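## Task

The pan, sieve and cover of the test sieve set already sit in the tote and must all finish entirely within it. Carry the tote onto the steel shelf at the end wall so that it rests there with nothing hanging past the shelf edge. No sieve or cover may have its skirt (bottom rim) lowered into another part. One or both robots may be used. At the end, release everything and back away; the result must hold without a robot supporting it. A robot that tips over or is left leaning means failure.

## Robot and tools

Robots: two identical Hello Robot Stretch 3 units, r1 and r2. Each has a two-wheel differential base (0.33 m long, 0.34 m wide, passive omni wheel at the rear), a lift on a mast and one telescoping arm that sticks out to the robot's RIGHT side. The base cannot strafe; to move the gripper forward or back you drive the base. Turning in place pivots about the point midway between the drive wheels, 0.05 m behind the front edge. With the arm pulled in and the wrist folded, a spin sweeps a 0.28 m radius; an unfolded level wrist reaches past that.

Frames: the base frame has its origin on the floor between the drive wheels, x forward, y left, z up. hand_pose is reported in it, located where the closed fingertips meet; with all wrist joints at zero its x axis is up, y points back along the arm toward the mast, z toward the rear. Odometry frame = base frame at scene start. Each robot reports in its own frames, so only images, lidar_m, wrist_depth_mm and head_depth_mm reveal where the robots are relative to each other.

execute_actions: argument actions is a list holding one action or none (empty list just returns state and images). An action is an object keyed "r1" and/or "r2". Per robot: "base" with exactly one of translate_m (relative drive in metres from the current base position, forward positive, -1 to 1) or rotate_rad (relative spin in radians, left/counter-clockwise positive, -3.2 to 3.2); "joints", a set of absolute targets by name; optional "contact_limits" {"arm_m": effort %, 1 to 100}. Joint targets and ranges: lift_m 0 to 1.1 (arm height, m); arm_m 0 to 0.52 (extension, m); wrist_yaw_rad -1.345 to 4.42 (0 along the arm, positive toward the front, 3.0 folded over the base); wrist_pitch_rad -1.57 to 0.451 (0 level, negative tips fingers down); wrist_roll_rad -2.911 to 2.911 (0 fingers side by side); gripper_m -0.089 to 0.179 (larger is more open; real fingertip gap is 0.007 m less near closed, 0.025 m less wide open, zero below 0.007); head_pan_rad -3.953 to 1.73 (0 forward, positive left, -1.57 looks along the arm); head_tilt_rad -1.53 to 0.419 (negative looks down). Motions in one action start together; none runs beyond 15 s. A joint, base or robot omitted from an action may still be driving toward its previous target. Unknown keys or out-of-range values reject the whole call. cameras picks images: r1_/r2_ head_camera, nav_camera, wrist_camera, or all (default); [] gives none. Base speed is 0.30 m/s and 1.9 rad/s only with lift_m under 0.30, arm_m under 0.03 and wrist_yaw_rad over 2.54; otherwise 0.10 m/s and 0.63 rad/s. Travel of the two bases can differ by up to 2.5 cm per metre.

wait {seconds 0 to 10}: commands nothing and returns state and images. zoom_image {camera, region [x0,y0,x1,y1] pixels, top-left origin, max 504x504}: enlarges part of that camera's latest full image. finished_scene {scene: current scene number}: irreversible end of the scene; reports success and gives the next task.

Result lines: base_status and joint_status tell how each motion of the last accepted action ended: done (for the base, wheels turned the commanded amount even if slipping), off_target (resting away from target, maybe still pushing), contact_stop, time_out, torque_fault (the latter three drop the target and hold in place unless slack or off). If a stop is reported, later calls in the same reply do not run. on_its_own covers uncommanded parts; its held at value is the held target, not the position. joint_positions carries the tolerances above. motor_effort is % of maximum, positive toward larger joint values, bracket = peak of last action; readings carry fixed bias and noise. Positive wheel effort pushes forward. base_odometry counts wheel turns (slip counts); heading -3.142 to 3.142, left positive; turned_by_wheels and turned_by_imu give rotation since the last result; base_tilt in degrees (forward, right positive) with a fixed error up to about 4. lidar_m: 12 distances in m from the base origin, 30-degree sectors, first straight ahead then counter-clockwise (4th left, 7th behind, 10th right), plane 0.17 m high, range 0.15 to 12, '-' = nothing; misses glass, thin legs, table tops; the robot's own parts can block sectors 5, 6, 9, 10. wrist_depth_mm (45 to 1000) and head_depth_mm (280 to 4000, image sideways) are 7x7 median depths from top left.

Contact: arm and lift halt on firm contact (contact_stop) and go slack until commanded again; a slack lift may sink under load or keep pressing. contact_limits arm_m stops the arm at that effort and caps its holding force until the next action. Base, wrist and head never auto-stop. Wrist servos shut off for 10 s after prolonged strain.

Gripper: close below the object's width to grip; open at least 0.02 above the touching value to release. Readings do not confirm a grasp; to re-squeeze send a new value.

Avoid: folding or unfolding the wrist unless lift_m is 0.32 to 0.95, pitch -0.4, roll near 0 (after folding, lift may go to 0.25); yaw below -0.4 without pitch at -0.5 or lower. Arm pushes against rigid things with the gripper above about 0.45 m, repeated pushes, driving while holding something fixed, or snagging furniture can tip a robot; undo in small steps, free the gripper, lower lift to about 0.2. Robots pressing each other fails the run; any base contact plus a few mm more is a hard press. When carrying one load together, unequal travel can tip a robot. Also avoid drops, slams and hard hits; loose objects may occasionally get a brief push.

Each tool is called after "Call:" as name(argument=value, ...), one argument or row to a line, values as JSON.

## Session

Call:
execute_actions(
  actions=[],
)

Scene clock: 0.00 s.
r1.base_odometry: x=+0.000 y=+0.000 heading=+0.000 (m, m, rad; r1's odometry frame)
r1.turned_by_wheels: +0.000 (rad since the last result)
r1.turned_by_imu: +0.000 (rad since the last result)
r1.base_tilt: forward=-0.1 right=+0.9 (deg)
r1.lidar_m: 2.28 1.29 1.10 1.09 1.25 2.10 3.38 3.84 3.69 0.98 1.81 1.94
r1.head_depth_mm: 2016 3082 - - - 2942 2046 / 2019 3098 - - - 3010 2048 / 1990 3079 - - - 2930 2053 / 2007 3098 - - - 2917 2060 / 1996 2780 2917 2908 2897 2769 2057 / 1998 2276 2237 2240 2259 2219 2053 / 1812 1862 1847 1853 1839 1865 1837
r1.base_status: not commanded
r1.joint_positions: lift_m=+0.308 arm_m=+0.003 wrist_yaw_rad=+2.840 wrist_pitch_rad=-0.360 wrist_roll_rad=+0.015 gripper_m=+0.037 head_pan_rad=-0.016 head_tilt_rad=-0.001
r1.joint_status: not commanded
r1.motor_effort: left_wheel=+0 right_wheel=+0 lift_m=+19 arm_m=+1 wrist_yaw_rad=+1 wrist_pitch_rad=+7 wrist_roll_rad=+1 gripper_m=+0 head_pan_rad=+1 head_tilt_rad=+3 (%)
r1.hand_pose: x=+0.0474 y=+0.0734 z=+0.3342 quat_wxyz=(+0.230, +0.712, +0.019, +0.663) (m; r1's base frame)
r1.wrist_depth_mm: 955 940 - - - - - / - - - - - - - / - - - - - - - / - 962 959 965 970 982 974 / - 730 753 753 730 744 746 / 558 597 613 587 622 597 598 / 497 - 499 511 494 507 504
r2.base_odometry: x=+0.000 y=+0.000 heading=+0.000 (m, m, rad; r2's odometry frame)
r2.turned_by_wheels: +0.000 (rad since the last result)
r2.turned_by_imu: +0.000 (rad since the last result)
r2.base_tilt: forward=-1.9 right=-0.1 (deg)
r2.lidar_m: 1.21 1.36 4.98 1.84 0.99 0.83 0.82 0.93 1.51 3.74 4.23 1.20
r2.head_depth_mm: 1972 3073 3626 3730 3741 1366 1766 / 1970 3025 3746 3758 3808 1287 1985 / 1966 3034 3909 3890 3813 1296 2093 / 1947 2997 3944 3892 3980 1307 2103 / 1934 2998 - - - 1318 2122 / 1926 2924 - - - 1413 2116 / 1926 2943 - - - 1441 2139
r2.base_status: not commanded
r2.joint_positions: lift_m=+0.318 arm_m=+0.002 wrist_yaw_rad=+3.019 wrist_pitch_rad=-0.378 wrist_roll_rad=+0.017 gripper_m=+0.037 head_pan_rad=-0.003 head_tilt_rad=-0.009
r2.joint_status: not commanded
r2.motor_effort: left_wheel=+0 right_wheel=+1 lift_m=+39 arm_m=+1 wrist_yaw_rad=+0 wrist_pitch_rad=+9 wrist_roll_rad=+0 gripper_m=+1 head_pan_rad=+0 head_tilt_rad=+3 (%)
r2.hand_pose: x=+0.0068 y=+0.0805 z=+0.3402 quat_wxyz=(+0.176, +0.707, +0.089, +0.679) (m; r2's base frame)
r2.wrist_depth_mm: 975 - - - - - - / 977 - - - - - - / 975 - - - - - - / 907 925 936 917 916 889 873 / 744 743 764 730 750 709 711 / 613 610 - 609 - 593 582 / 524 522 - 529 496 512 505
pictures: r1_head_camera (sideways: a quarter turn clockwise sets it upright), r1_nav_camera (sideways: a quarter turn counterclockwise sets it upright), r1_wrist_camera, r2_head_camera (sideways: a quarter turn clockwise sets it upright), r2_nav_camera (sideways: a quarter turn counterclockwise sets it upright), r2_wrist_camera
Images, in order (width x height): r1_head_camera 896x504, r1_nav_camera 672x504, r1_wrist_camera 644x364, r2_head_camera 896x504, r2_nav_camera 672x504, r2_wrist_camera 644x364.

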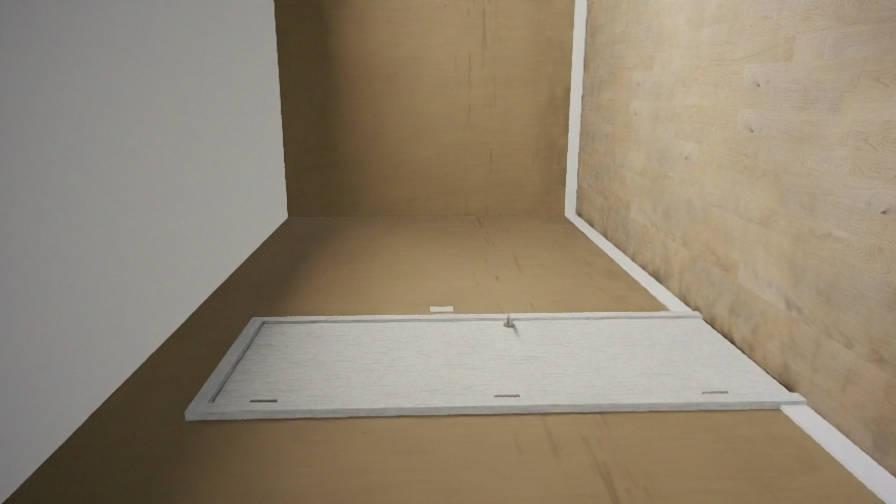

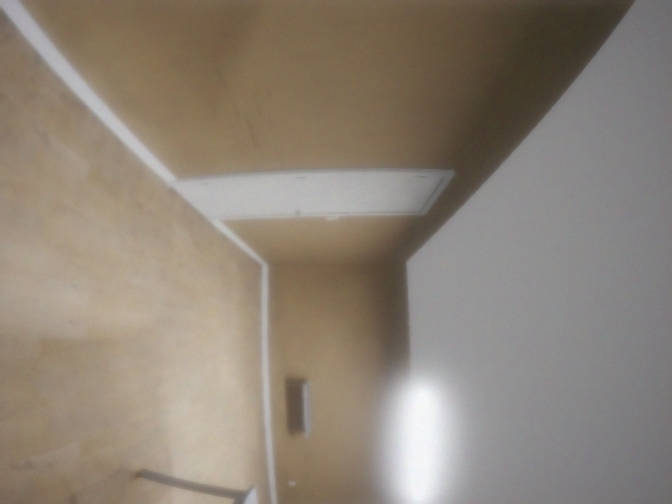

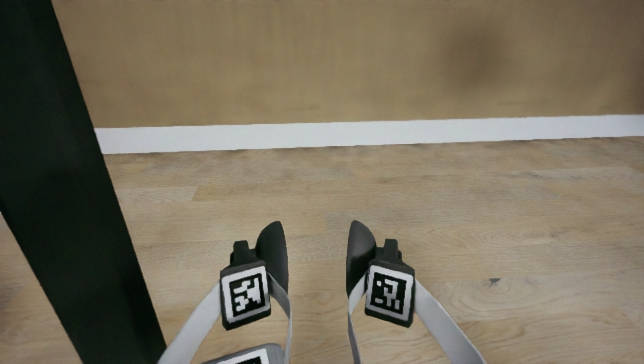

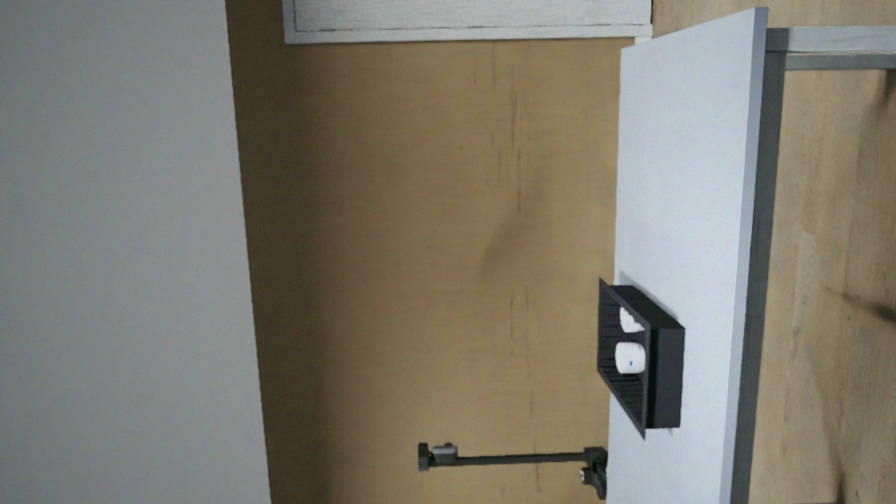

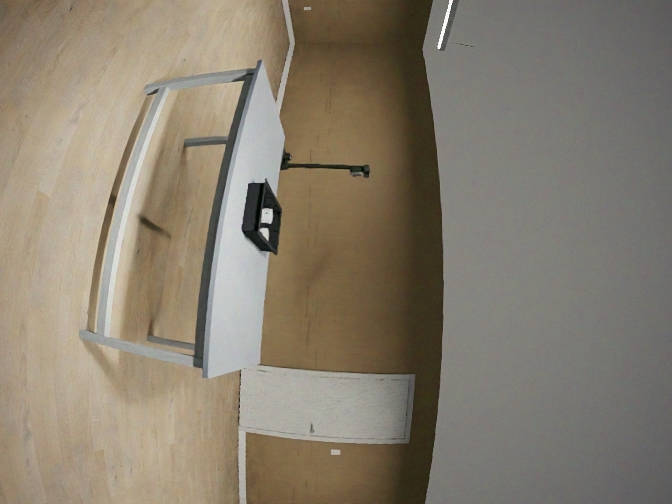

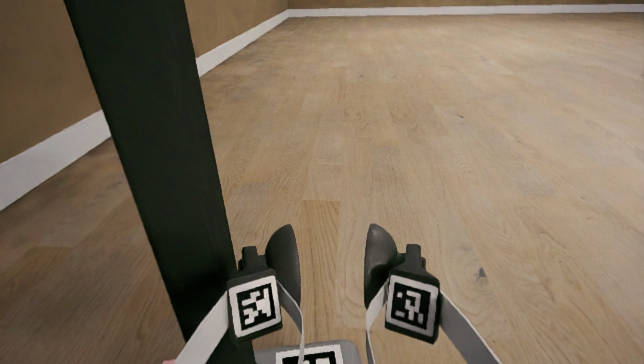

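Call:
execute_actions(
  actions=[
    {"r2":{"base":{"translate_m":0.6},"joints":{"head_tilt_rad":-0.6,"head_pan_rad":0.2,"lift_m":0.28}},"r1":{"joints":{"head_pan_rad":-0.5,"head_tilt_rad":-0.15}}},
  ],
  cameras=["r2_head_camera","r1_head_camera"],
)

Scene clock: 12.90 s.
r1.base_odometry: x=+0.000 y=+0.000 heading=+0.000 (m, m, rad; r1's odometry frame)
r1.turned_by_wheels: +0.000 (rad since the last result)
r1.turned_by_imu: +0.000 (rad since the last result)
r1.base_tilt: forward=-0.1 right=+0.8 (deg)
r1.lidar_m: 2.28 1.29 1.10 1.10 1.24 2.10 3.39 3.85 3.70 0.98 1.81 1.95
r1.head_depth_mm: 2836 - - - 1908 2154 1685 / 2808 - - - 3346 2239 1690 / 2780 - - - 3323 2243 1695 / 2807 - - - 3398 2238 1686 / 2753 - - - 3377 2242 1687 / 2768 - - - 3407 2262 1687 / 2763 - - - 3409 2278 1695
r1.base_status: not commanded
r1.joint_positions: lift_m=+0.308 arm_m=+0.003 wrist_yaw_rad=+2.840 wrist_pitch_rad=-0.360 wrist_roll_rad=+0.015 gripper_m=+0.037 head_pan_rad=-0.493 head_tilt_rad=-0.148
r1.joint_status: all done
r1.motor_effort: left_wheel=+0(1) right_wheel=+0(0) lift_m=+19(19) arm_m=+1(1) wrist_yaw_rad=+0(0) wrist_pitch_rad=+7(7) wrist_roll_rad=+1(1) gripper_m=+0(0) head_pan_rad=-2(32) head_tilt_rad=-1(21) (%)
r1.hand_pose: x=+0.0474 y=+0.0734 z=+0.3342 quat_wxyz=(+0.230, +0.712, +0.019, +0.663) (m; r1's base frame)
r1.wrist_depth_mm: 969 969 - - - - - / - - - - - - - / - - - - - - - / - 946 932 947 963 964 967 / - 729 763 765 743 741 752 / 563 594 622 601 624 608 606 / 498 - 505 501 490 504 505
r2.base_odometry: x=+0.600 y=+0.000 heading=+0.000 (m, m, rad; r2's odometry frame)
r2.turned_by_wheels: +0.000 (rad since the last result)
r2.turned_by_imu: +0.000 (rad since the last result)
r2.base_tilt: forward=-1.9 right=-0.2 (deg)
r2.lidar_m: 0.63 0.71 1.16 3.13 1.68 1.41 1.41 1.58 2.57 3.88 4.02 0.63
r2.head_depth_mm: 2741 2978 1251 906 755 1416 1125 / 2812 3075 1264 907 796 1418 1158 / 2949 3242 1211 916 1593 1422 1185 / 3079 3394 1218 918 1650 1434 1214 / 3157 3541 1198 925 1694 1364 1220 / 3273 3554 1305 939 1763 1371 1220 / 3410 3944 1306 980 1755 1372 1219
r2.base_status: done
r2.joint_positions: lift_m=+0.281 arm_m=+0.002 wrist_yaw_rad=+3.019 wrist_pitch_rad=-0.378 wrist_roll_rad=+0.017 gripper_m=+0.037 head_pan_rad=+0.193 head_tilt_rad=-0.593
r2.joint_status: all done
r2.motor_effort: left_wheel=+0(7) right_wheel=+1(6) lift_m=+18(37) arm_m=+1(1) wrist_yaw_rad=+1(0) wrist_pitch_rad=+9(9) wrist_roll_rad=+0(0) gripper_m=+1(1) head_pan_rad=+3(16) head_tilt_rad=-3(32) (%)
r2.hand_pose: x=+0.0068 y=+0.0805 z=+0.3025 quat_wxyz=(+0.176, +0.707, +0.089, +0.679) (m; r2's base frame)
r2.wrist_depth_mm: - - - - - - - / - - - - - - - / - - - - - - - / 878 850 843 829 832 816 805 / 683 685 704 668 685 655 649 / 569 556 - 551 - 545 536 / 479 492 - - 458 467 466
pictures: r1_head_camera (sideways: a quarter turn clockwise sets it upright), r2_head_camera (sideways: a quarter turn clockwise sets it upright)
Images, in order (width x height): r1_head_camera 896x504, r2_head_camera 896x504.

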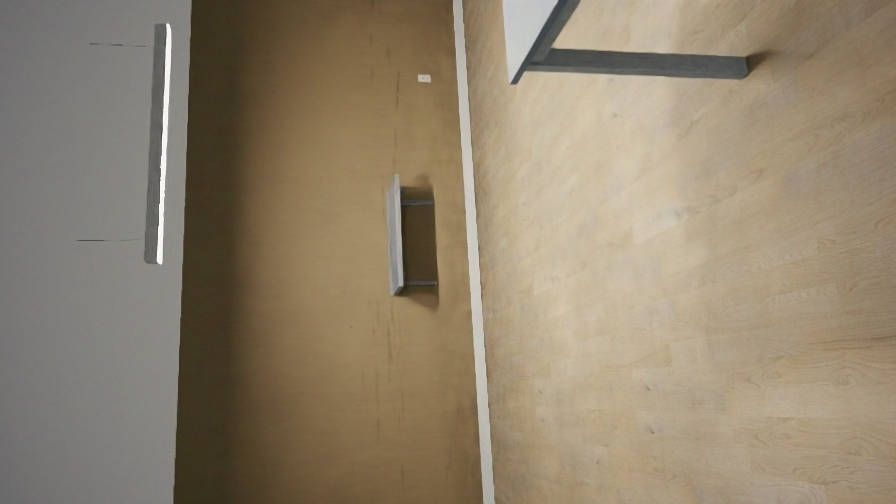

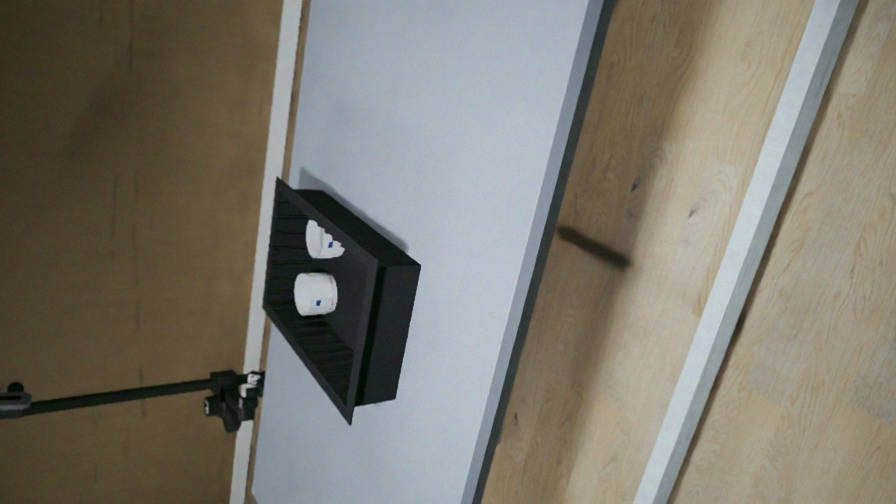

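Call:
zoom_image(
  camera="r2_head_camera",
  region=[240, 160, 440, 440],
)

Region (240, 160, 440, 440) of r2_head_camera's 896x504 image, scaled by 1.800, with more detail than that image has; it fills the left 360 columns of this view, and the rest is white.

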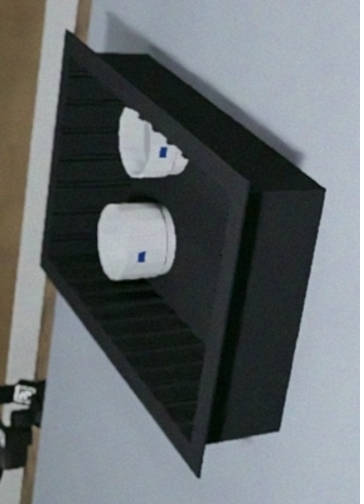

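Call:
execute_actions(
  actions=[
    {"r2":{"base":{"translate_m":0.25}}},
  ],
  cameras=[],
)

Call:
execute_actions(
  actions=[
    {"r2":{"base":{"rotate_rad":1.4},"joints":{"head_tilt_rad":-0.8,"head_pan_rad":-1.57}}},
  ],
  cameras=[],
)

Call:
execute_actions(
  actions=[
    {"r2":{"base":{"translate_m":0.42},"joints":{"lift_m":0.94}}},
  ],
  cameras=["r2_head_camera"],
)

Scene clock: 29.10 s.
r1.base_odometry: x=+0.000 y=+0.000 heading=+0.000 (m, m, rad; r1's odometry frame)
r1.turned_by_wheels: +0.000 (rad since the last result)
r1.turned_by_imu: +0.000 (rad since the last result)
r1.base_tilt: forward=-0.2 right=+0.9 (deg)
r1.lidar_m: 2.28 1.29 1.09 1.10 1.25 2.10 3.39 3.84 3.70 0.98 1.82 1.95
r1.head_depth_mm: 2815 - - - 1926 2144 1690 / 2801 - - - 3337 2232 1689 / 2799 - - - 3410 2250 1674 / 2796 - - - 3365 2242 1685 / 2786 - - - 3385 2256 1681 / 2795 - - - 3428 2264 1698 / 2769 - - - 3385 2259 1706
r1.base_status: not commanded
r1.joint_positions: lift_m=+0.308 arm_m=+0.003 wrist_yaw_rad=+2.840 wrist_pitch_rad=-0.360 wrist_roll_rad=+0.015 gripper_m=+0.037 head_pan_rad=-0.493 head_tilt_rad=-0.148
r1.joint_status: not commanded
r1.motor_effort: left_wheel=+0(1) right_wheel=+0(0) lift_m=+19(19) arm_m=+1(1) wrist_yaw_rad=+1(1) wrist_pitch_rad=+7(7) wrist_roll_rad=+1(1) gripper_m=+1(0) head_pan_rad=-3(3) head_tilt_rad=-1(0) (%)
r1.hand_pose: x=+0.0474 y=+0.0734 z=+0.3342 quat_wxyz=(+0.230, +0.712, +0.019, +0.663) (m; r1's base frame)
r1.wrist_depth_mm: 972 969 - - - - - / - - - - - - - / - - - - - - - / - 955 957 972 951 979 998 / - 727 771 755 740 743 762 / 564 598 620 603 625 607 605 / 496 - 499 505 491 506 503
r2.base_odometry: x=+0.850 y=+0.000 heading=+0.000 (m, m, rad; r2's odometry frame)
r2.turned_by_wheels: +0.000 (rad since the last result)
r2.turned_by_imu: +0.000 (rad since the last result)
r2.base_tilt: forward=-2.0 right=-0.2 (deg)
r2.lidar_m: 0.39 0.43 0.71 3.67 1.97 1.65 1.65 1.85 3.01 3.92 0.46 0.39
r2.head_depth_mm: 2524 2756 2915 905 706 582 1129 / 2632 2884 3093 907 709 583 1175 / 2753 3012 3108 917 713 586 1207 / 2837 3119 3082 870 716 621 1206 / 2975 3323 1102 920 721 640 1215 / 3062 3322 1301 908 721 1361 1162 / 3181 3547 1313 849 729 1421 1168
r2.base_status: done
r2.joint_positions: lift_m=+0.281 arm_m=+0.002 wrist_yaw_rad=+3.019 wrist_pitch_rad=-0.378 wrist_roll_rad=+0.017 gripper_m=+0.037 head_pan_rad=+0.193 head_tilt_rad=-0.594
r2.joint_status: not commanded
r2.motor_effort: left_wheel=+1(7) right_wheel=+0(6) lift_m=+18(18) arm_m=+1(0) wrist_yaw_rad=-1(0) wrist_pitch_rad=+9(9) wrist_roll_rad=+0(0) gripper_m=+0(0) head_pan_rad=+2(3) head_tilt_rad=-3(3) (%)
r2.hand_pose: x=+0.0068 y=+0.0805 z=+0.3025 quat_wxyz=(+0.176, +0.707, +0.089, +0.679) (m; r2's base frame)
r2.wrist_depth_mm: - - - - - - - / - - - - - - - / - - - - - - 963 / 878 858 843 836 819 816 545 / 676 672 698 661 692 646 653 / 566 558 - 552 - 543 535 / 482 497 - - 454 469 463
pictures: none
No camera images: the call's "cameras" was empty. Leave "cameras" out to get every camera's image.

Scene clock: 31.30 s.
r1.base_odometry: x=+0.000 y=+0.000 heading=+0.000 (m, m, rad; r1's odometry frame)
r1.turned_by_wheels: +0.000 (rad since the last result)
r1.turned_by_imu: +0.000 (rad since the last result)
r1.base_tilt: forward=-0.1 right=+0.9 (deg)
r1.lidar_m: 2.29 1.29 1.10 1.10 1.25 2.09 3.39 3.84 3.69 0.98 1.81 1.95
r1.head_depth_mm: 2804 - - - 1918 2137 1674 / 2803 - - - 3337 2227 1681 / 2786 - - - 3358 2223 1682 / 2831 - - - 3360 2244 1688 / 2765 - - - 3326 2233 1692 / 2781 - - - 3375 2260 1688 / 2758 - - - 3404 2261 1706
r1.base_status: not commanded
r1.joint_positions: lift_m=+0.308 arm_m=+0.003 wrist_yaw_rad=+2.840 wrist_pitch_rad=-0.360 wrist_roll_rad=+0.015 gripper_m=+0.037 head_pan_rad=-0.493 head_tilt_rad=-0.148
r1.joint_status: not commanded
r1.motor_effort: left_wheel=+0(1) right_wheel=+0(0) lift_m=+19(19) arm_m=+1(1) wrist_yaw_rad=+1(0) wrist_pitch_rad=+7(7) wrist_roll_rad=+1(1) gripper_m=+0(0) head_pan_rad=-2(3) head_tilt_rad=-1(1) (%)
r1.hand_pose: x=+0.0474 y=+0.0734 z=+0.3342 quat_wxyz=(+0.230, +0.712, +0.019, +0.663) (m; r1's base frame)
r1.wrist_depth_mm: 954 993 - - - - - / - - - - - - - / - - - - - - - / - 956 955 959 979 - - / - 719 761 756 733 739 741 / 568 584 615 595 630 594 605 / 492 - 506 501 489 504 509
r2.base_odometry: x=+0.850 y=+0.000 heading=+1.400 (m, m, rad; r2's odometry frame)
r2.turned_by_wheels: +1.400 (rad since the last result)
r2.turned_by_imu: +1.366 (rad since the last result)
r2.base_tilt: forward=-1.9 right=-0.1 (deg)
r2.lidar_m: 4.77 2.36 1.71 1.65 1.70 2.31 3.91 4.08 0.40 0.39 0.40 0.55
r2.head_depth_mm: 2703 2805 873 710 626 940 1115 / 2712 2806 879 712 631 1275 1119 / 2722 2829 881 716 631 1288 1125 / 2704 2836 885 719 632 1275 1129 / 2751 2821 891 723 620 1286 1108 / 2696 2886 898 724 624 1287 1111 / 2686 2946 867 729 625 1294 1109
r2.base_status: done
r2.joint_positions: lift_m=+0.281 arm_m=+0.002 wrist_yaw_rad=+3.019 wrist_pitch_rad=-0.378 wrist_roll_rad=+0.017 gripper_m=+0.037 head_pan_rad=-1.563 head_tilt_rad=-0.791
r2.joint_status: all done
r2.motor_effort: left_wheel=-3(9) right_wheel=+3(9) lift_m=+17(18) arm_m=+0(0) wrist_yaw_rad=+0(0) wrist_pitch_rad=+9(9) wrist_roll_rad=+0(0) gripper_m=+0(1) head_pan_rad=-3(31) head_tilt_rad=-4(20) (%)
r2.hand_pose: x=+0.0068 y=+0.0805 z=+0.3025 quat_wxyz=(+0.176, +0.707, +0.089, +0.679) (m; r2's base frame)
r2.wrist_depth_mm: - - - - - - - / - - - - - - - / - - - - - - - / 879 865 833 834 818 827 808 / 677 686 706 667 674 661 650 / 564 565 - 551 - 545 536 / 487 498 - - 457 467 462
pictures: none
No camera images: the call's "cameras" was empty. Leave "cameras" out to get every camera's image.

Scene clock: 38.13 s.
r1.base_odometry: x=+0.000 y=+0.000 heading=+0.000 (m, m, rad; r1's odometry frame)
r1.turned_by_wheels: +0.000 (rad since the last result)
r1.turned_by_imu: +0.000 (rad since the last result)
r1.base_tilt: forward=-0.1 right=+0.9 (deg)
r1.lidar_m: 2.28 1.29 1.10 1.10 1.25 2.09 3.37 3.87 3.69 0.98 1.82 1.94
r1.head_depth_mm: 2828 - - - 1909 2151 1684 / 2818 - - - 3343 2242 1680 / 2804 - - - 3329 2230 1690 / 2785 - - - 3366 2234 1687 / 2778 - - - 3325 2265 1700 / 2755 - - - 3417 2262 1688 / 2777 - - - 3406 2262 1704
r1.base_status: not commanded
r1.joint_positions: lift_m=+0.308 arm_m=+0.003 wrist_yaw_rad=+2.840 wrist_pitch_rad=-0.360 wrist_roll_rad=+0.015 gripper_m=+0.037 head_pan_rad=-0.493 head_tilt_rad=-0.148
r1.joint_status: not commanded
r1.motor_effort: left_wheel=+0(0) right_wheel=+0(0) lift_m=+19(19) arm_m=+1(1) wrist_yaw_rad=-1(1) wrist_pitch_rad=+7(7) wrist_roll_rad=+1(1) gripper_m=+0(0) head_pan_rad=-3(3) head_tilt_rad=-1(2) (%)
r1.hand_pose: x=+0.0474 y=+0.0734 z=+0.3342 quat_wxyz=(+0.230, +0.712, +0.019, +0.663) (m; r1's base frame)
r1.wrist_depth_mm: 953 972 - - - - - / - - - - - - - / - - - - - - - / - 952 947 993 987 997 982 / - 738 768 751 755 749 741 / 570 601 621 596 630 603 603 / 498 - 499 501 489 503 512
r2.base_odometry: x=+0.921 y=+0.414 heading=+1.400 (m, m, rad; r2's odometry frame)
r2.turned_by_wheels: +0.000 (rad since the last result)
r2.turned_by_imu: +0.000 (rad since the last result)
r2.base_tilt: forward=-1.9 right=-0.1 (deg)
r2.lidar_m: 4.38 2.37 1.72 1.65 1.71 2.33 4.33 0.55 0.40 0.38 0.40 0.54
r2.head_depth_mm: 2705 2778 875 - - 1241 1117 / 2729 2841 878 733 - 1267 1138 / 2715 2830 820 697 - - - / 2738 2858 877 698 - 1253 1128 / 2712 2830 856 703 - 1249 1109 / 2681 2888 867 704 622 1270 1112 / 2696 2865 900 726 622 1293 1110
r2.base_status: done
r2.joint_positions: lift_m=+0.939 arm_m=+0.002 wrist_yaw_rad=+3.019 wrist_pitch_rad=-0.378 wrist_roll_rad=+0.017 gripper_m=+0.037 head_pan_rad=-1.563 head_tilt_rad=-0.791
r2.joint_status: all done
r2.motor_effort: left_wheel=-2(6) right_wheel=+3(7) lift_m=+59(63) arm_m=+0(0) wrist_yaw_rad=+1(1) wrist_pitch_rad=+9(9) wrist_roll_rad=+0(0) gripper_m=+1(1) head_pan_rad=-2(2) head_tilt_rad=-4(4) (%)
r2.hand_pose: x=+0.0068 y=+0.0805 z=+0.9610 quat_wxyz=(+0.176, +0.707, +0.089, +0.679) (m; r2's base frame)
r2.wrist_depth_mm: - - - - - - - / - - - - - - - / - - - - - - - / - - - - - - - / - - - - - - - / - - - - - - - / - - - - - - -
pictures: r2_head_camera (sideways: a quarter turn clockwise sets it upright)
Images, in order (width x height): r2_head_camera 896x504.

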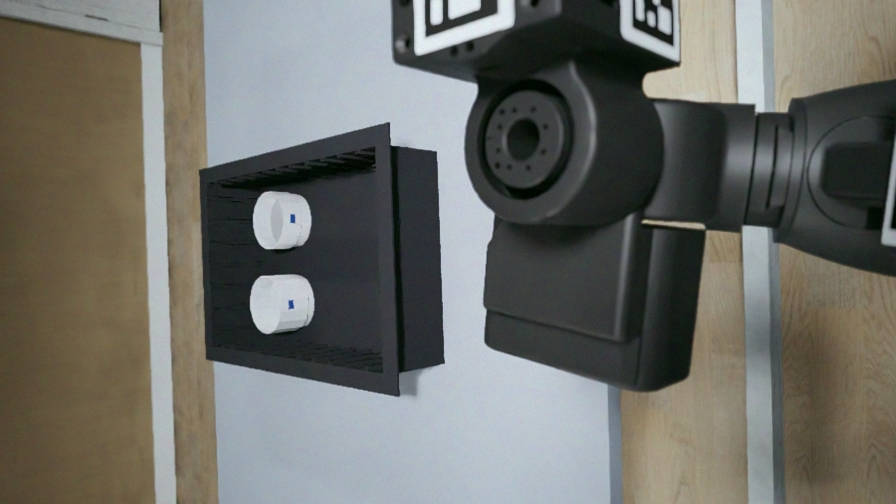

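Call:
execute_actions(
  actions=[
    {"r2":{"joints":{"wrist_yaw_rad":0,"wrist_pitch_rad":-0.4}}},
  ],
  cameras=[],
)

Call:
execute_actions(
  actions=[
    {"r2":{"joints":{"lift_m":1.09,"arm_m":0.3,"wrist_pitch_rad":-1.0,"gripper_m":0.12}}},
  ],
  cameras=["r2_head_camera","r2_wrist_camera"],
)

Scene clock: 51.50 s.
r1.base_odometry: x=+0.000 y=+0.000 heading=+0.000 (m, m, rad; r1's odometry frame)
r1.turned_by_wheels: +0.000 (rad since the last result)
r1.turned_by_imu: +0.000 (rad since the last result)
r1.base_tilt: forward=-0.1 right=+1.0 (deg)
r1.lidar_m: 2.28 1.29 1.10 1.10 1.25 2.10 3.37 3.85 3.69 0.98 1.81 1.95
r1.head_depth_mm: 2824 - - - 1900 2144 1690 / 2825 - - - 3340 2233 1682 / 2839 - - - 3398 2229 1694 / 2827 - - - 3396 2227 1694 / 2782 - - - 3392 2240 1690 / 2763 - - - 3432 2270 1696 / 2762 - - - 3432 2255 1704
r1.base_status: not commanded
r1.joint_positions: lift_m=+0.308 arm_m=+0.003 wrist_yaw_rad=+2.840 wrist_pitch_rad=-0.360 wrist_roll_rad=+0.015 gripper_m=+0.037 head_pan_rad=-0.493 head_tilt_rad=-0.148
r1.joint_status: not commanded
r1.motor_effort: left_wheel=-1(0) right_wheel=+0(0) lift_m=+19(19) arm_m=+1(1) wrist_yaw_rad=-1(1) wrist_pitch_rad=+7(7) wrist_roll_rad=+1(1) gripper_m=+0(1) head_pan_rad=-3(4) head_tilt_rad=-1(1) (%)
r1.hand_pose: x=+0.0474 y=+0.0734 z=+0.3342 quat_wxyz=(+0.230, +0.712, +0.019, +0.663) (m; r1's base frame)
r1.wrist_depth_mm: 935 958 989 - - - - / - - - - - - - / - - - - - - - / - 947 942 959 969 978 952 / - 723 746 754 737 744 743 / 571 590 611 600 629 603 597 / 493 - 501 506 486 500 509
r2.base_odometry: x=+0.921 y=+0.414 heading=+1.400 (m, m, rad; r2's odometry frame)
r2.turned_by_wheels: +0.000 (rad since the last result)
r2.turned_by_imu: +0.001 (rad since the last result)
r2.base_tilt: forward=-1.9 right=-0.1 (deg)
r2.lidar_m: 4.37 2.36 1.72 1.65 1.71 2.32 4.33 0.55 0.40 0.38 0.40 0.54
r2.head_depth_mm: 2743 2763 873 - - - 1092 / 2714 2803 878 733 - - 1100 / 2706 2875 822 - - - 1105 / 2675 2863 876 683 620 1283 1106 / 2720 2850 857 689 621 1289 1113 / 2733 2877 862 706 623 1289 1113 / 2705 2897 904 725 626 1295 1108
r2.base_status: not commanded
r2.joint_positions: lift_m=+0.939 arm_m=+0.002 wrist_yaw_rad=+0.003 wrist_pitch_rad=-0.414 wrist_roll_rad=+0.017 gripper_m=+0.037 head_pan_rad=-1.563 head_tilt_rad=-0.791
r2.joint_status: all done
r2.motor_effort: left_wheel=-3(3) right_wheel=+3(3) lift_m=+59(59) arm_m=+0(0) wrist_yaw_rad=-2(4) wrist_pitch_rad=+8(9) wrist_roll_rad=+0(0) gripper_m=+1(1) head_pan_rad=-2(3) head_tilt_rad=-4(4) (%)
r2.hand_pose: x=-0.0209 y=-0.3720 z=+0.9528 quat_wxyz=(+0.686, +0.145, -0.697, -0.146) (m; r2's base frame)
r2.wrist_depth_mm: - - - - - - - / - - - - - - - / 789 782 689 672 749 752 735 / 598 586 534 587 551 574 575 / 490 462 392 397 465 467 461 / 403 400 409 396 - 394 388 / 347 345 331 342 329 340 338
pictures: none
No camera images: the call's "cameras" was empty. Leave "cameras" out to get every camera's image.

Scene clock: 54.90 s.
r1.base_odometry: x=+0.000 y=+0.000 heading=+0.000 (m, m, rad; r1's odometry frame)
r1.turned_by_wheels: +0.000 (rad since the last result)
r1.turned_by_imu: +0.000 (rad since the last result)
r1.base_tilt: forward=-0.1 right=+0.9 (deg)
r1.lidar_m: 2.28 1.29 1.10 1.10 1.25 2.09 3.39 3.86 3.68 0.98 1.81 1.94
r1.head_depth_mm: 2822 - - - 1923 2130 1673 / 2842 - - - 3345 2237 1678 / 2808 - - - 3410 2249 1677 / 2804 - - - 3374 2249 1693 / 2795 - - - 3396 2246 1705 / 2776 - - - 3391 2276 1695 / 2774 - - - 3402 2261 1700
r1.base_status: not commanded
r1.joint_positions: lift_m=+0.308 arm_m=+0.003 wrist_yaw_rad=+2.840 wrist_pitch_rad=-0.360 wrist_roll_rad=+0.015 gripper_m=+0.037 head_pan_rad=-0.493 head_tilt_rad=-0.148
r1.joint_status: not commanded
r1.motor_effort: left_wheel=+0(0) right_wheel=+0(0) lift_m=+19(19) arm_m=+1(1) wrist_yaw_rad=+0(1) wrist_pitch_rad=+7(7) wrist_roll_rad=+1(1) gripper_m=+0(0) head_pan_rad=-3(3) head_tilt_rad=-2(2) (%)
r1.hand_pose: x=+0.0474 y=+0.0734 z=+0.3342 quat_wxyz=(+0.230, +0.712, +0.019, +0.663) (m; r1's base frame)
r1.wrist_depth_mm: 953 977 - - - - - / - - - - - - - / - - - - - - - / - 936 968 972 963 999 984 / - 729 757 754 739 746 758 / 563 588 624 602 629 602 607 / 499 - 509 501 487 502 510
r2.base_odometry: x=+0.921 y=+0.414 heading=+1.400 (m, m, rad; r2's odometry frame)
r2.turned_by_wheels: +0.000 (rad since the last result)
r2.turned_by_imu: +0.001 (rad since the last result)
r2.base_tilt: forward=-1.9 right=-0.1 (deg)
r2.lidar_m: 4.37 2.37 1.73 1.65 1.71 2.32 4.32 0.55 0.40 0.38 0.40 0.54
r2.head_depth_mm: 2715 2764 873 712 628 1272 1120 / 2713 2870 880 714 627 1274 1116 / - 1090 822 694 615 1279 1104 / 2686 966 874 693 618 1282 1105 / 2715 2881 853 691 620 1282 1110 / 2686 2842 865 706 621 1285 1111 / 2685 2904 899 728 624 1297 1116
r2.base_status: not commanded
r2.joint_positions: lift_m=+1.089 arm_m=+0.300 wrist_yaw_rad=+0.001 wrist_pitch_rad=-1.005 wrist_roll_rad=+0.017 gripper_m=+0.120 head_pan_rad=-1.563 head_tilt_rad=-0.791
r2.joint_status: all done
r2.motor_effort: left_wheel=-2(2) right_wheel=+3(3) lift_m=+59(62) arm_m=+2(0) wrist_yaw_rad=-1(3) wrist_pitch_rad=+3(8) wrist_roll_rad=+0(0) gripper_m=+1(93) head_pan_rad=-3(2) head_tilt_rad=-4(4) (%)
r2.hand_pose: x=-0.0215 y=-0.5616 z=+0.9987 quat_wxyz=(+0.615, +0.338, -0.624, -0.344) (m; r2's base frame)
r2.wrist_depth_mm: 557 560 481 506 538 548 547 / 515 510 470 486 493 506 497 / 477 476 463 468 462 471 472 / 446 436 443 435 431 438 436 / 419 381 414 411 405 415 411 / 396 392 390 388 349 - 387 / 372 363 364 366 365 364 365
pictures: r2_head_camera (sideways: a quarter turn clockwise sets it upright), r2_wrist_camera
Images, in order (width x height): r2_head_camera 896x504, r2_wrist_camera 644x364.

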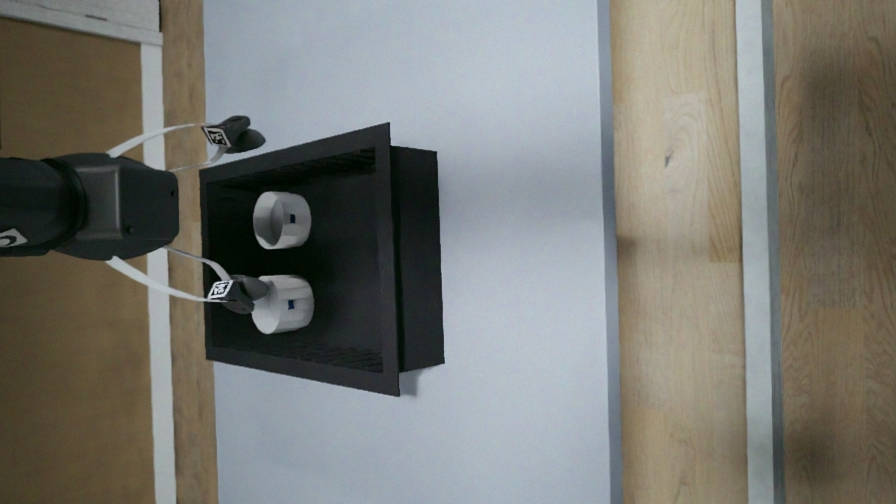

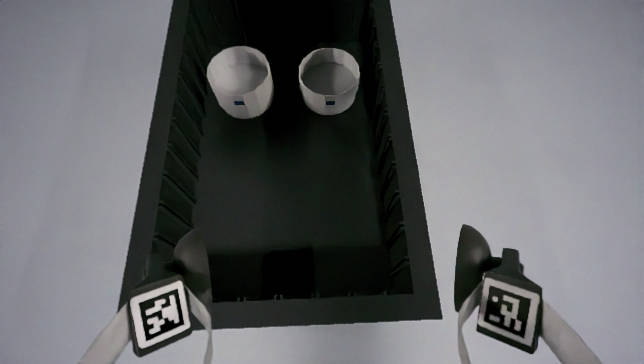

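Call:
zoom_image(
  camera="r2_wrist_camera",
  region=[150, 0, 450, 330],
)

Region (150, 0, 450, 330) of r2_wrist_camera's 644x364 image, scaled by 1.527; it fills the left 458 columns of this view, and the rest is white.

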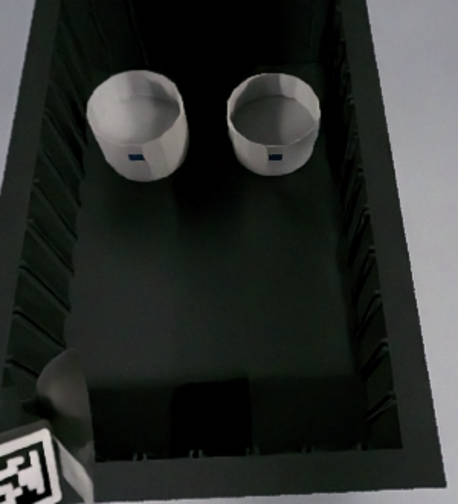

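Call:
execute_actions(
  actions=[
    {"r2":{"base":{"translate_m":0.05},"joints":{"lift_m":1.0,"arm_m":0.3,"wrist_pitch_rad":-0.75}}},
  ],
  cameras=["r2_wrist_camera"],
)

Call:
zoom_image(
  camera="r2_wrist_camera",
  region=[200, 40, 460, 240],
)

Scene clock: 66.73 s.
r1.base_odometry: x=+0.000 y=+0.000 heading=+0.000 (m, m, rad; r1's odometry frame)
r1.turned_by_wheels: +0.000 (rad since the last result)
r1.turned_by_imu: +0.000 (rad since the last result)
r1.base_tilt: forward=-0.1 right=+0.9 (deg)
r1.lidar_m: 2.29 1.29 1.10 1.10 1.25 2.09 3.39 3.87 3.70 0.98 1.81 1.95
r1.head_depth_mm: 2818 - - - 1912 2114 1682 / 2782 - - - 3354 2205 1686 / 2804 - - - 3345 2242 1694 / 2782 - - - 3376 2229 1690 / 2811 - - - 3350 2246 1698 / 2760 - - - 3406 2249 1682 / 2791 - - - 3419 2243 1698
r1.base_status: not commanded
r1.joint_positions: lift_m=+0.308 arm_m=+0.003 wrist_yaw_rad=+2.840 wrist_pitch_rad=-0.360 wrist_roll_rad=+0.015 gripper_m=+0.037 head_pan_rad=-0.493 head_tilt_rad=-0.148
r1.joint_status: not commanded
r1.motor_effort: left_wheel=-1(1) right_wheel=+0(0) lift_m=+19(19) arm_m=+1(1) wrist_yaw_rad=+0(0) wrist_pitch_rad=+7(7) wrist_roll_rad=+1(1) gripper_m=-1(0) head_pan_rad=-2(3) head_tilt_rad=-2(1) (%)
r1.hand_pose: x=+0.0474 y=+0.0734 z=+0.3342 quat_wxyz=(+0.230, +0.712, +0.019, +0.663) (m; r1's base frame)
r1.wrist_depth_mm: 970 952 - - - - - / - - - - - - - / - - - - - - - / - 963 950 961 967 - 962 / - 729 778 745 740 749 745 / 566 589 613 594 619 598 598 / 489 - 498 495 487 506 510
r2.base_odometry: x=+0.930 y=+0.463 heading=+1.400 (m, m, rad; r2's odometry frame)
r2.turned_by_wheels: +0.000 (rad since the last result)
r2.turned_by_imu: +0.001 (rad since the last result)
r2.base_tilt: forward=-1.9 right=-0.1 (deg)
r2.lidar_m: 4.32 2.37 1.72 1.65 1.71 2.32 4.38 0.55 0.40 0.38 0.40 0.54
r2.head_depth_mm: - 1093 877 709 626 1273 1113 / - 1053 805 697 615 1275 1121 / - - 855 696 618 1276 1105 / 2714 2907 857 691 620 1288 1106 / 2718 2797 843 703 618 1290 1107 / 2714 2857 893 724 622 1296 1114 / 2704 2899 898 729 622 1296 1111
r2.base_status: done
r2.joint_positions: lift_m=+1.001 arm_m=+0.300 wrist_yaw_rad=+0.001 wrist_pitch_rad=-0.766 wrist_roll_rad=+0.017 gripper_m=+0.120 head_pan_rad=-1.563 head_tilt_rad=-0.791
r2.joint_status: all done
r2.motor_effort: left_wheel=-2(4) right_wheel=+2(7) lift_m=+17(55) arm_m=+2(2) wrist_yaw_rad=-1(0) wrist_pitch_rad=+9(10) wrist_roll_rad=+0(0) gripper_m=+1(1) head_pan_rad=-3(3) head_tilt_rad=-4(4) (%)
r2.hand_pose: x=-0.0214 y=-0.6126 z=+0.9444 quat_wxyz=(+0.651, +0.263, -0.661, -0.267) (m; r2's base frame)
r2.wrist_depth_mm: - - - - - - - / 556 554 448 468 460 539 537 / 486 482 418 450 422 474 473 / 431 424 405 412 401 411 416 / 385 385 372 380 369 369 374 / 350 353 344 342 341 - 340 / 319 256 310 315 314 252 314
pictures: r2_wrist_camera
Images, in order (width x height): r2_wrist_camera 644x364.

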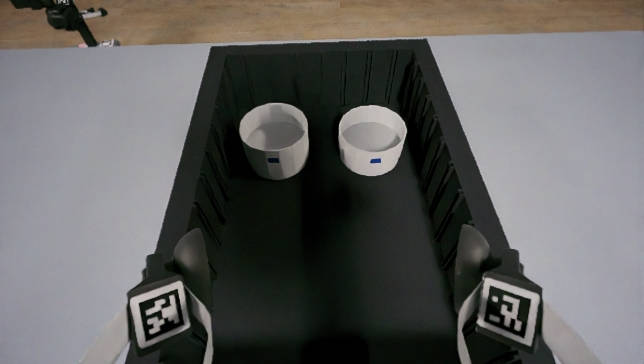

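Region (200, 40, 460, 240) of r2_wrist_camera's 644x364 image, scaled by 1.938; it fills the top 388 rows of this view, and the rest is white.

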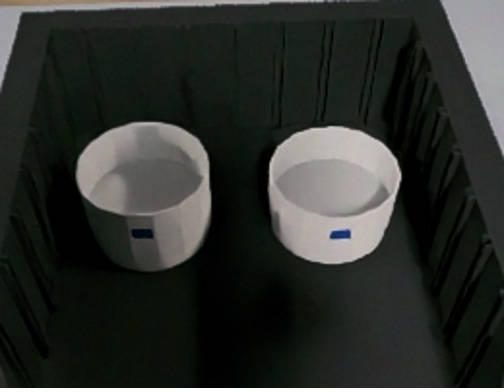

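Call:
execute_actions(
  actions=[
    {"r2":{"joints":{"lift_m":1.09,"arm_m":0.45,"wrist_pitch_rad":-1.5,"head_tilt_rad":-0.55}}},
  ],
  cameras=["r2_wrist_camera","r2_head_camera"],
)

Scene clock: 73.73 s.
r1.base_odometry: x=+0.000 y=+0.000 heading=+0.000 (m, m, rad; r1's odometry frame)
r1.turned_by_wheels: +0.000 (rad since the last result)
r1.turned_by_imu: +0.000 (rad since the last result)
r1.base_tilt: forward=-0.1 right=+0.9 (deg)
r1.lidar_m: 2.28 1.29 1.10 1.10 1.25 2.10 3.39 3.86 3.68 0.98 1.81 1.95
r1.head_depth_mm: 2834 - - - 1910 2152 1673 / 2818 - - - 3343 2220 1672 / 2792 - - - 3373 2256 1686 / 2764 - - - 3405 2241 1681 / 2758 - - - 3312 2250 1694 / 2801 - - - 3378 2278 1701 / 2759 - - - 3399 2244 1706
r1.base_status: not commanded
r1.joint_positions: lift_m=+0.308 arm_m=+0.003 wrist_yaw_rad=+2.840 wrist_pitch_rad=-0.360 wrist_roll_rad=+0.015 gripper_m=+0.037 head_pan_rad=-0.493 head_tilt_rad=-0.148
r1.joint_status: not commanded
r1.motor_effort: left_wheel=+0(0) right_wheel=+0(0) lift_m=+19(19) arm_m=+0(1) wrist_yaw_rad=-1(1) wrist_pitch_rad=+7(7) wrist_roll_rad=+1(0) gripper_m=+0(0) head_pan_rad=-3(3) head_tilt_rad=-1(2) (%)
r1.hand_pose: x=+0.0474 y=+0.0734 z=+0.3342 quat_wxyz=(+0.230, +0.712, +0.019, +0.663) (m; r1's base frame)
r1.wrist_depth_mm: 960 989 998 - - - - / - - - - - - - / - - - - - - - / - 953 952 975 983 973 989 / - 728 777 751 746 739 744 / 565 592 621 598 627 595 606 / 498 - 500 507 492 508 509
r2.base_odometry: x=+0.930 y=+0.463 heading=+1.400 (m, m, rad; r2's odometry frame)
r2.turned_by_wheels: +0.000 (rad since the last result)
r2.turned_by_imu: +0.001 (rad since the last result)
r2.base_tilt: forward=-2.0 right=-0.1 (deg)
r2.lidar_m: 4.29 2.37 1.72 1.65 1.71 2.32 4.37 0.55 0.40 0.38 0.40 0.54
r2.head_depth_mm: - 2927 3086 964 736 598 1169 / 2632 2931 3113 889 690 601 1172 / - 2908 3099 916 692 603 1176 / 2593 2882 3156 918 702 604 1181 / 2635 2886 3096 919 703 605 1180 / 2617 2869 3097 988 754 610 1182 / 2601 2862 3127 990 756 611 1188
r2.base_status: not commanded
r2.joint_positions: lift_m=+1.089 arm_m=+0.450 wrist_yaw_rad=+0.001 wrist_pitch_rad=-1.495 wrist_roll_rad=+0.017 gripper_m=+0.120 head_pan_rad=-1.563 head_tilt_rad=-0.557
r2.joint_status: all done
r2.motor_effort: left_wheel=-3(2) right_wheel=+3(3) lift_m=+59(64) arm_m=+3(3) wrist_yaw_rad=-1(0) wrist_pitch_rad=-2(9) wrist_roll_rad=+0(0) gripper_m=+0(1) head_pan_rad=-3(2) head_tilt_rad=+3(21) (%)
r2.hand_pose: x=-0.0216 y=-0.5901 z=+0.9706 quat_wxyz=(+0.514, +0.477, -0.522, -0.485) (m; r2's base frame)
r2.wrist_depth_mm: 361 360 356 356 354 355 359 / 367 362 359 360 362 362 363 / 369 372 363 365 367 365 367 / 377 373 367 371 371 370 371 / 380 379 339 366 344 375 374 / 385 385 383 381 386 - 380 / 388 393 389 388 386 386 388
pictures: r2_head_camera (sideways: a quarter turn clockwise sets it upright), r2_wrist_camera
Images, in order (width x height): r2_head_camera 896x504, r2_wrist_camera 644x364.

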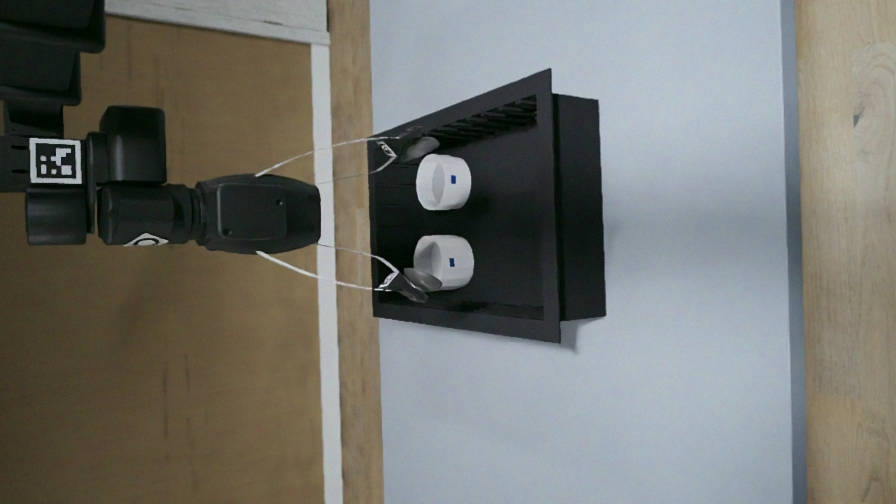

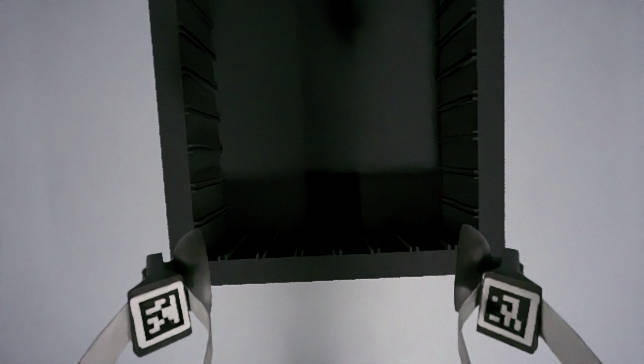

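Call:
zoom_image(
  camera="r2_head_camera",
  region=[390, 130, 510, 310],
)

Region (390, 130, 510, 310) of r2_head_camera's 896x504 image, scaled by 2.800, with more detail than that image has.

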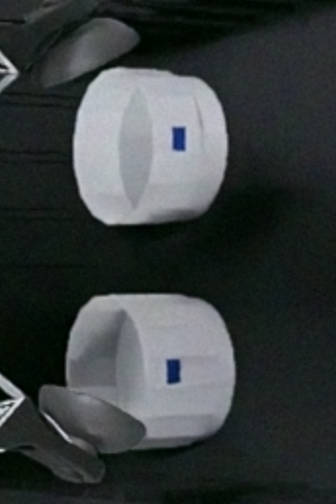

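Call:
execute_actions(
  actions=[
    {"r2":{"joints":{"lift_m":1.03,"arm_m":0.41,"wrist_pitch_rad":-1.55,"wrist_roll_rad":1.57,"head_tilt_rad":-0.7}},"r1":{"joints":{"head_pan_rad":-1.6,"head_tilt_rad":-0.4,"lift_m":0.28}}},
  ],
  cameras=["r2_wrist_camera","r2_head_camera","r1_head_camera"],
)

Scene clock: 94.80 s.
r1.base_odometry: x=+0.000 y=+0.000 heading=+0.000 (m, m, rad; r1's odometry frame)
r1.turned_by_wheels: +0.000 (rad since the last result)
r1.turned_by_imu: +0.000 (rad since the last result)
r1.base_tilt: forward=-0.1 right=+0.9 (deg)
r1.lidar_m: 2.29 1.29 1.10 1.10 1.25 2.10 3.38 3.85 3.69 0.98 1.82 1.95
r1.head_depth_mm: 2967 3226 3403 2994 2115 1634 1342 / 3061 3304 3563 3042 2126 1638 1343 / 3077 3317 3609 2847 2058 1656 1343 / 3222 3445 3663 1358 1895 1559 1336 / 3225 3545 3802 1280 1983 1661 1345 / 3287 3498 3819 1285 2041 1662 1354 / 3454 3602 3982 1294 2092 1663 1360
r1.base_status: not commanded
r1.joint_positions: lift_m=+0.280 arm_m=+0.003 wrist_yaw_rad=+2.840 wrist_pitch_rad=-0.360 wrist_roll_rad=+0.015 gripper_m=+0.037 head_pan_rad=-1.593 head_tilt_rad=-0.395
r1.joint_status: all done
r1.motor_effort: left_wheel=+1(1) right_wheel=+0(0) lift_m=+13(15) arm_m=+2(1) wrist_yaw_rad=+0(1) wrist_pitch_rad=+7(7) wrist_roll_rad=+1(1) gripper_m=-1(0) head_pan_rad=-2(37) head_tilt_rad=-2(26) (%)
r1.hand_pose: x=+0.0474 y=+0.0734 z=+0.3062 quat_wxyz=(+0.230, +0.712, +0.019, +0.663) (m; r1's base frame)
r1.wrist_depth_mm: 945 985 - - - - - / - - - - - - - / - - - - - - - / - 883 894 887 918 916 926 / - 682 719 697 699 707 708 / 534 549 587 559 588 563 573 / 461 - - 466 457 475 472
r2.base_odometry: x=+0.930 y=+0.463 heading=+1.400 (m, m, rad; r2's odometry frame)
r2.turned_by_wheels: +0.000 (rad since the last result)
r2.turned_by_imu: +0.001 (rad since the last result)
r2.base_tilt: forward=-1.9 right=-0.1 (deg)
r2.lidar_m: 4.32 2.37 1.72 1.65 1.71 2.32 4.37 0.55 0.40 0.38 0.40 0.54
r2.head_depth_mm: - 3045 1026 797 649 1249 1109 / 2663 2946 991 721 649 1258 1115 / - 2924 956 720 652 1262 1112 / 2675 2936 953 800 652 1262 1119 / 2621 2983 972 747 655 1266 1117 / 2629 2996 1063 813 657 1266 1100 / 2669 2988 1067 812 662 1277 1109
r2.base_status: not commanded
r2.joint_positions: lift_m=+1.031 arm_m=+0.410 wrist_yaw_rad=+0.001 wrist_pitch_rad=-1.543 wrist_roll_rad=+1.566 gripper_m=+0.120 head_pan_rad=-1.563 head_tilt_rad=-0.691
r2.joint_status: all done
r2.motor_effort: left_wheel=-2(2) right_wheel=+3(3) lift_m=+18(56) arm_m=-2(0) wrist_yaw_rad=+0(1) wrist_pitch_rad=-4(4) wrist_roll_rad=+2(0) gripper_m=+1(1) head_pan_rad=-3(2) head_tilt_rad=-4(18) (%)
r2.hand_pose: x=-0.0216 y=-0.5380 z=+0.9126 quat_wxyz=(+0.002, +0.002, -0.717, -0.697) (m; r2's base frame)
r2.wrist_depth_mm: 211 211 210 210 293 291 - / 303 302 301 298 298 298 - / 310 307 305 303 304 304 - / 315 314 313 312 311 310 - / 324 322 319 315 318 316 - / 332 329 327 326 326 - - / 306 279 297 314 333 334 -
pictures: r1_head_camera (sideways: a quarter turn clockwise sets it upright), r2_head_camera (sideways: a quarter turn clockwise sets it upright), r2_wrist_camera
Images, in order (width x height): r1_head_camera 896x504, r2_head_camera 896x504, r2_wrist_camera 644x364.

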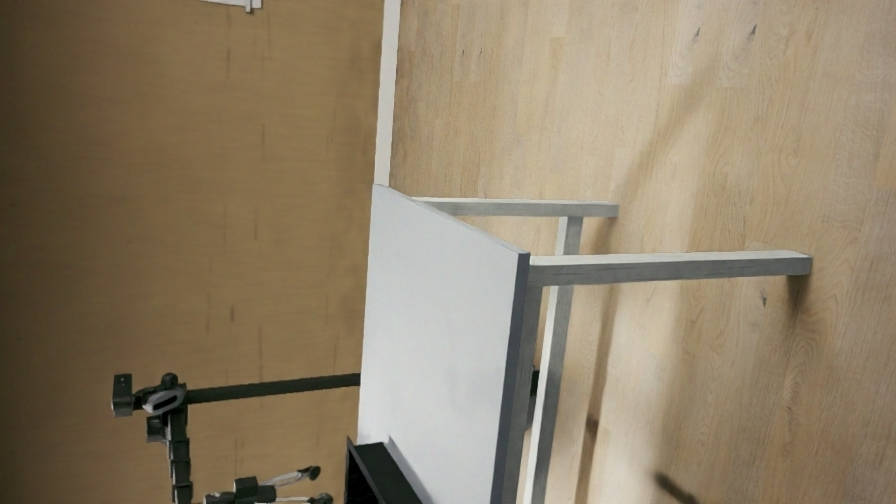

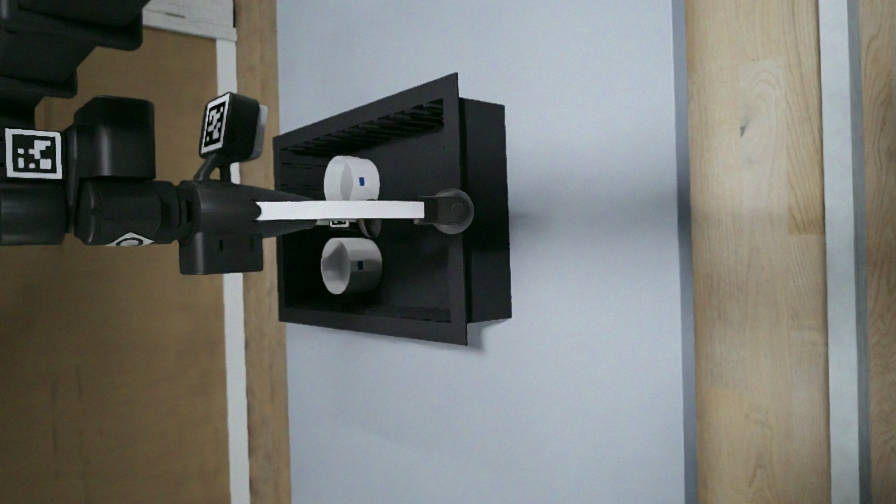

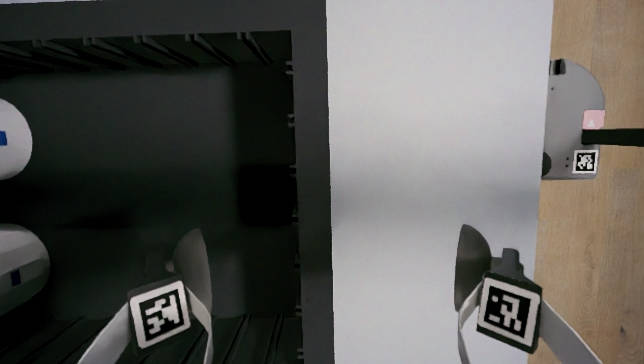

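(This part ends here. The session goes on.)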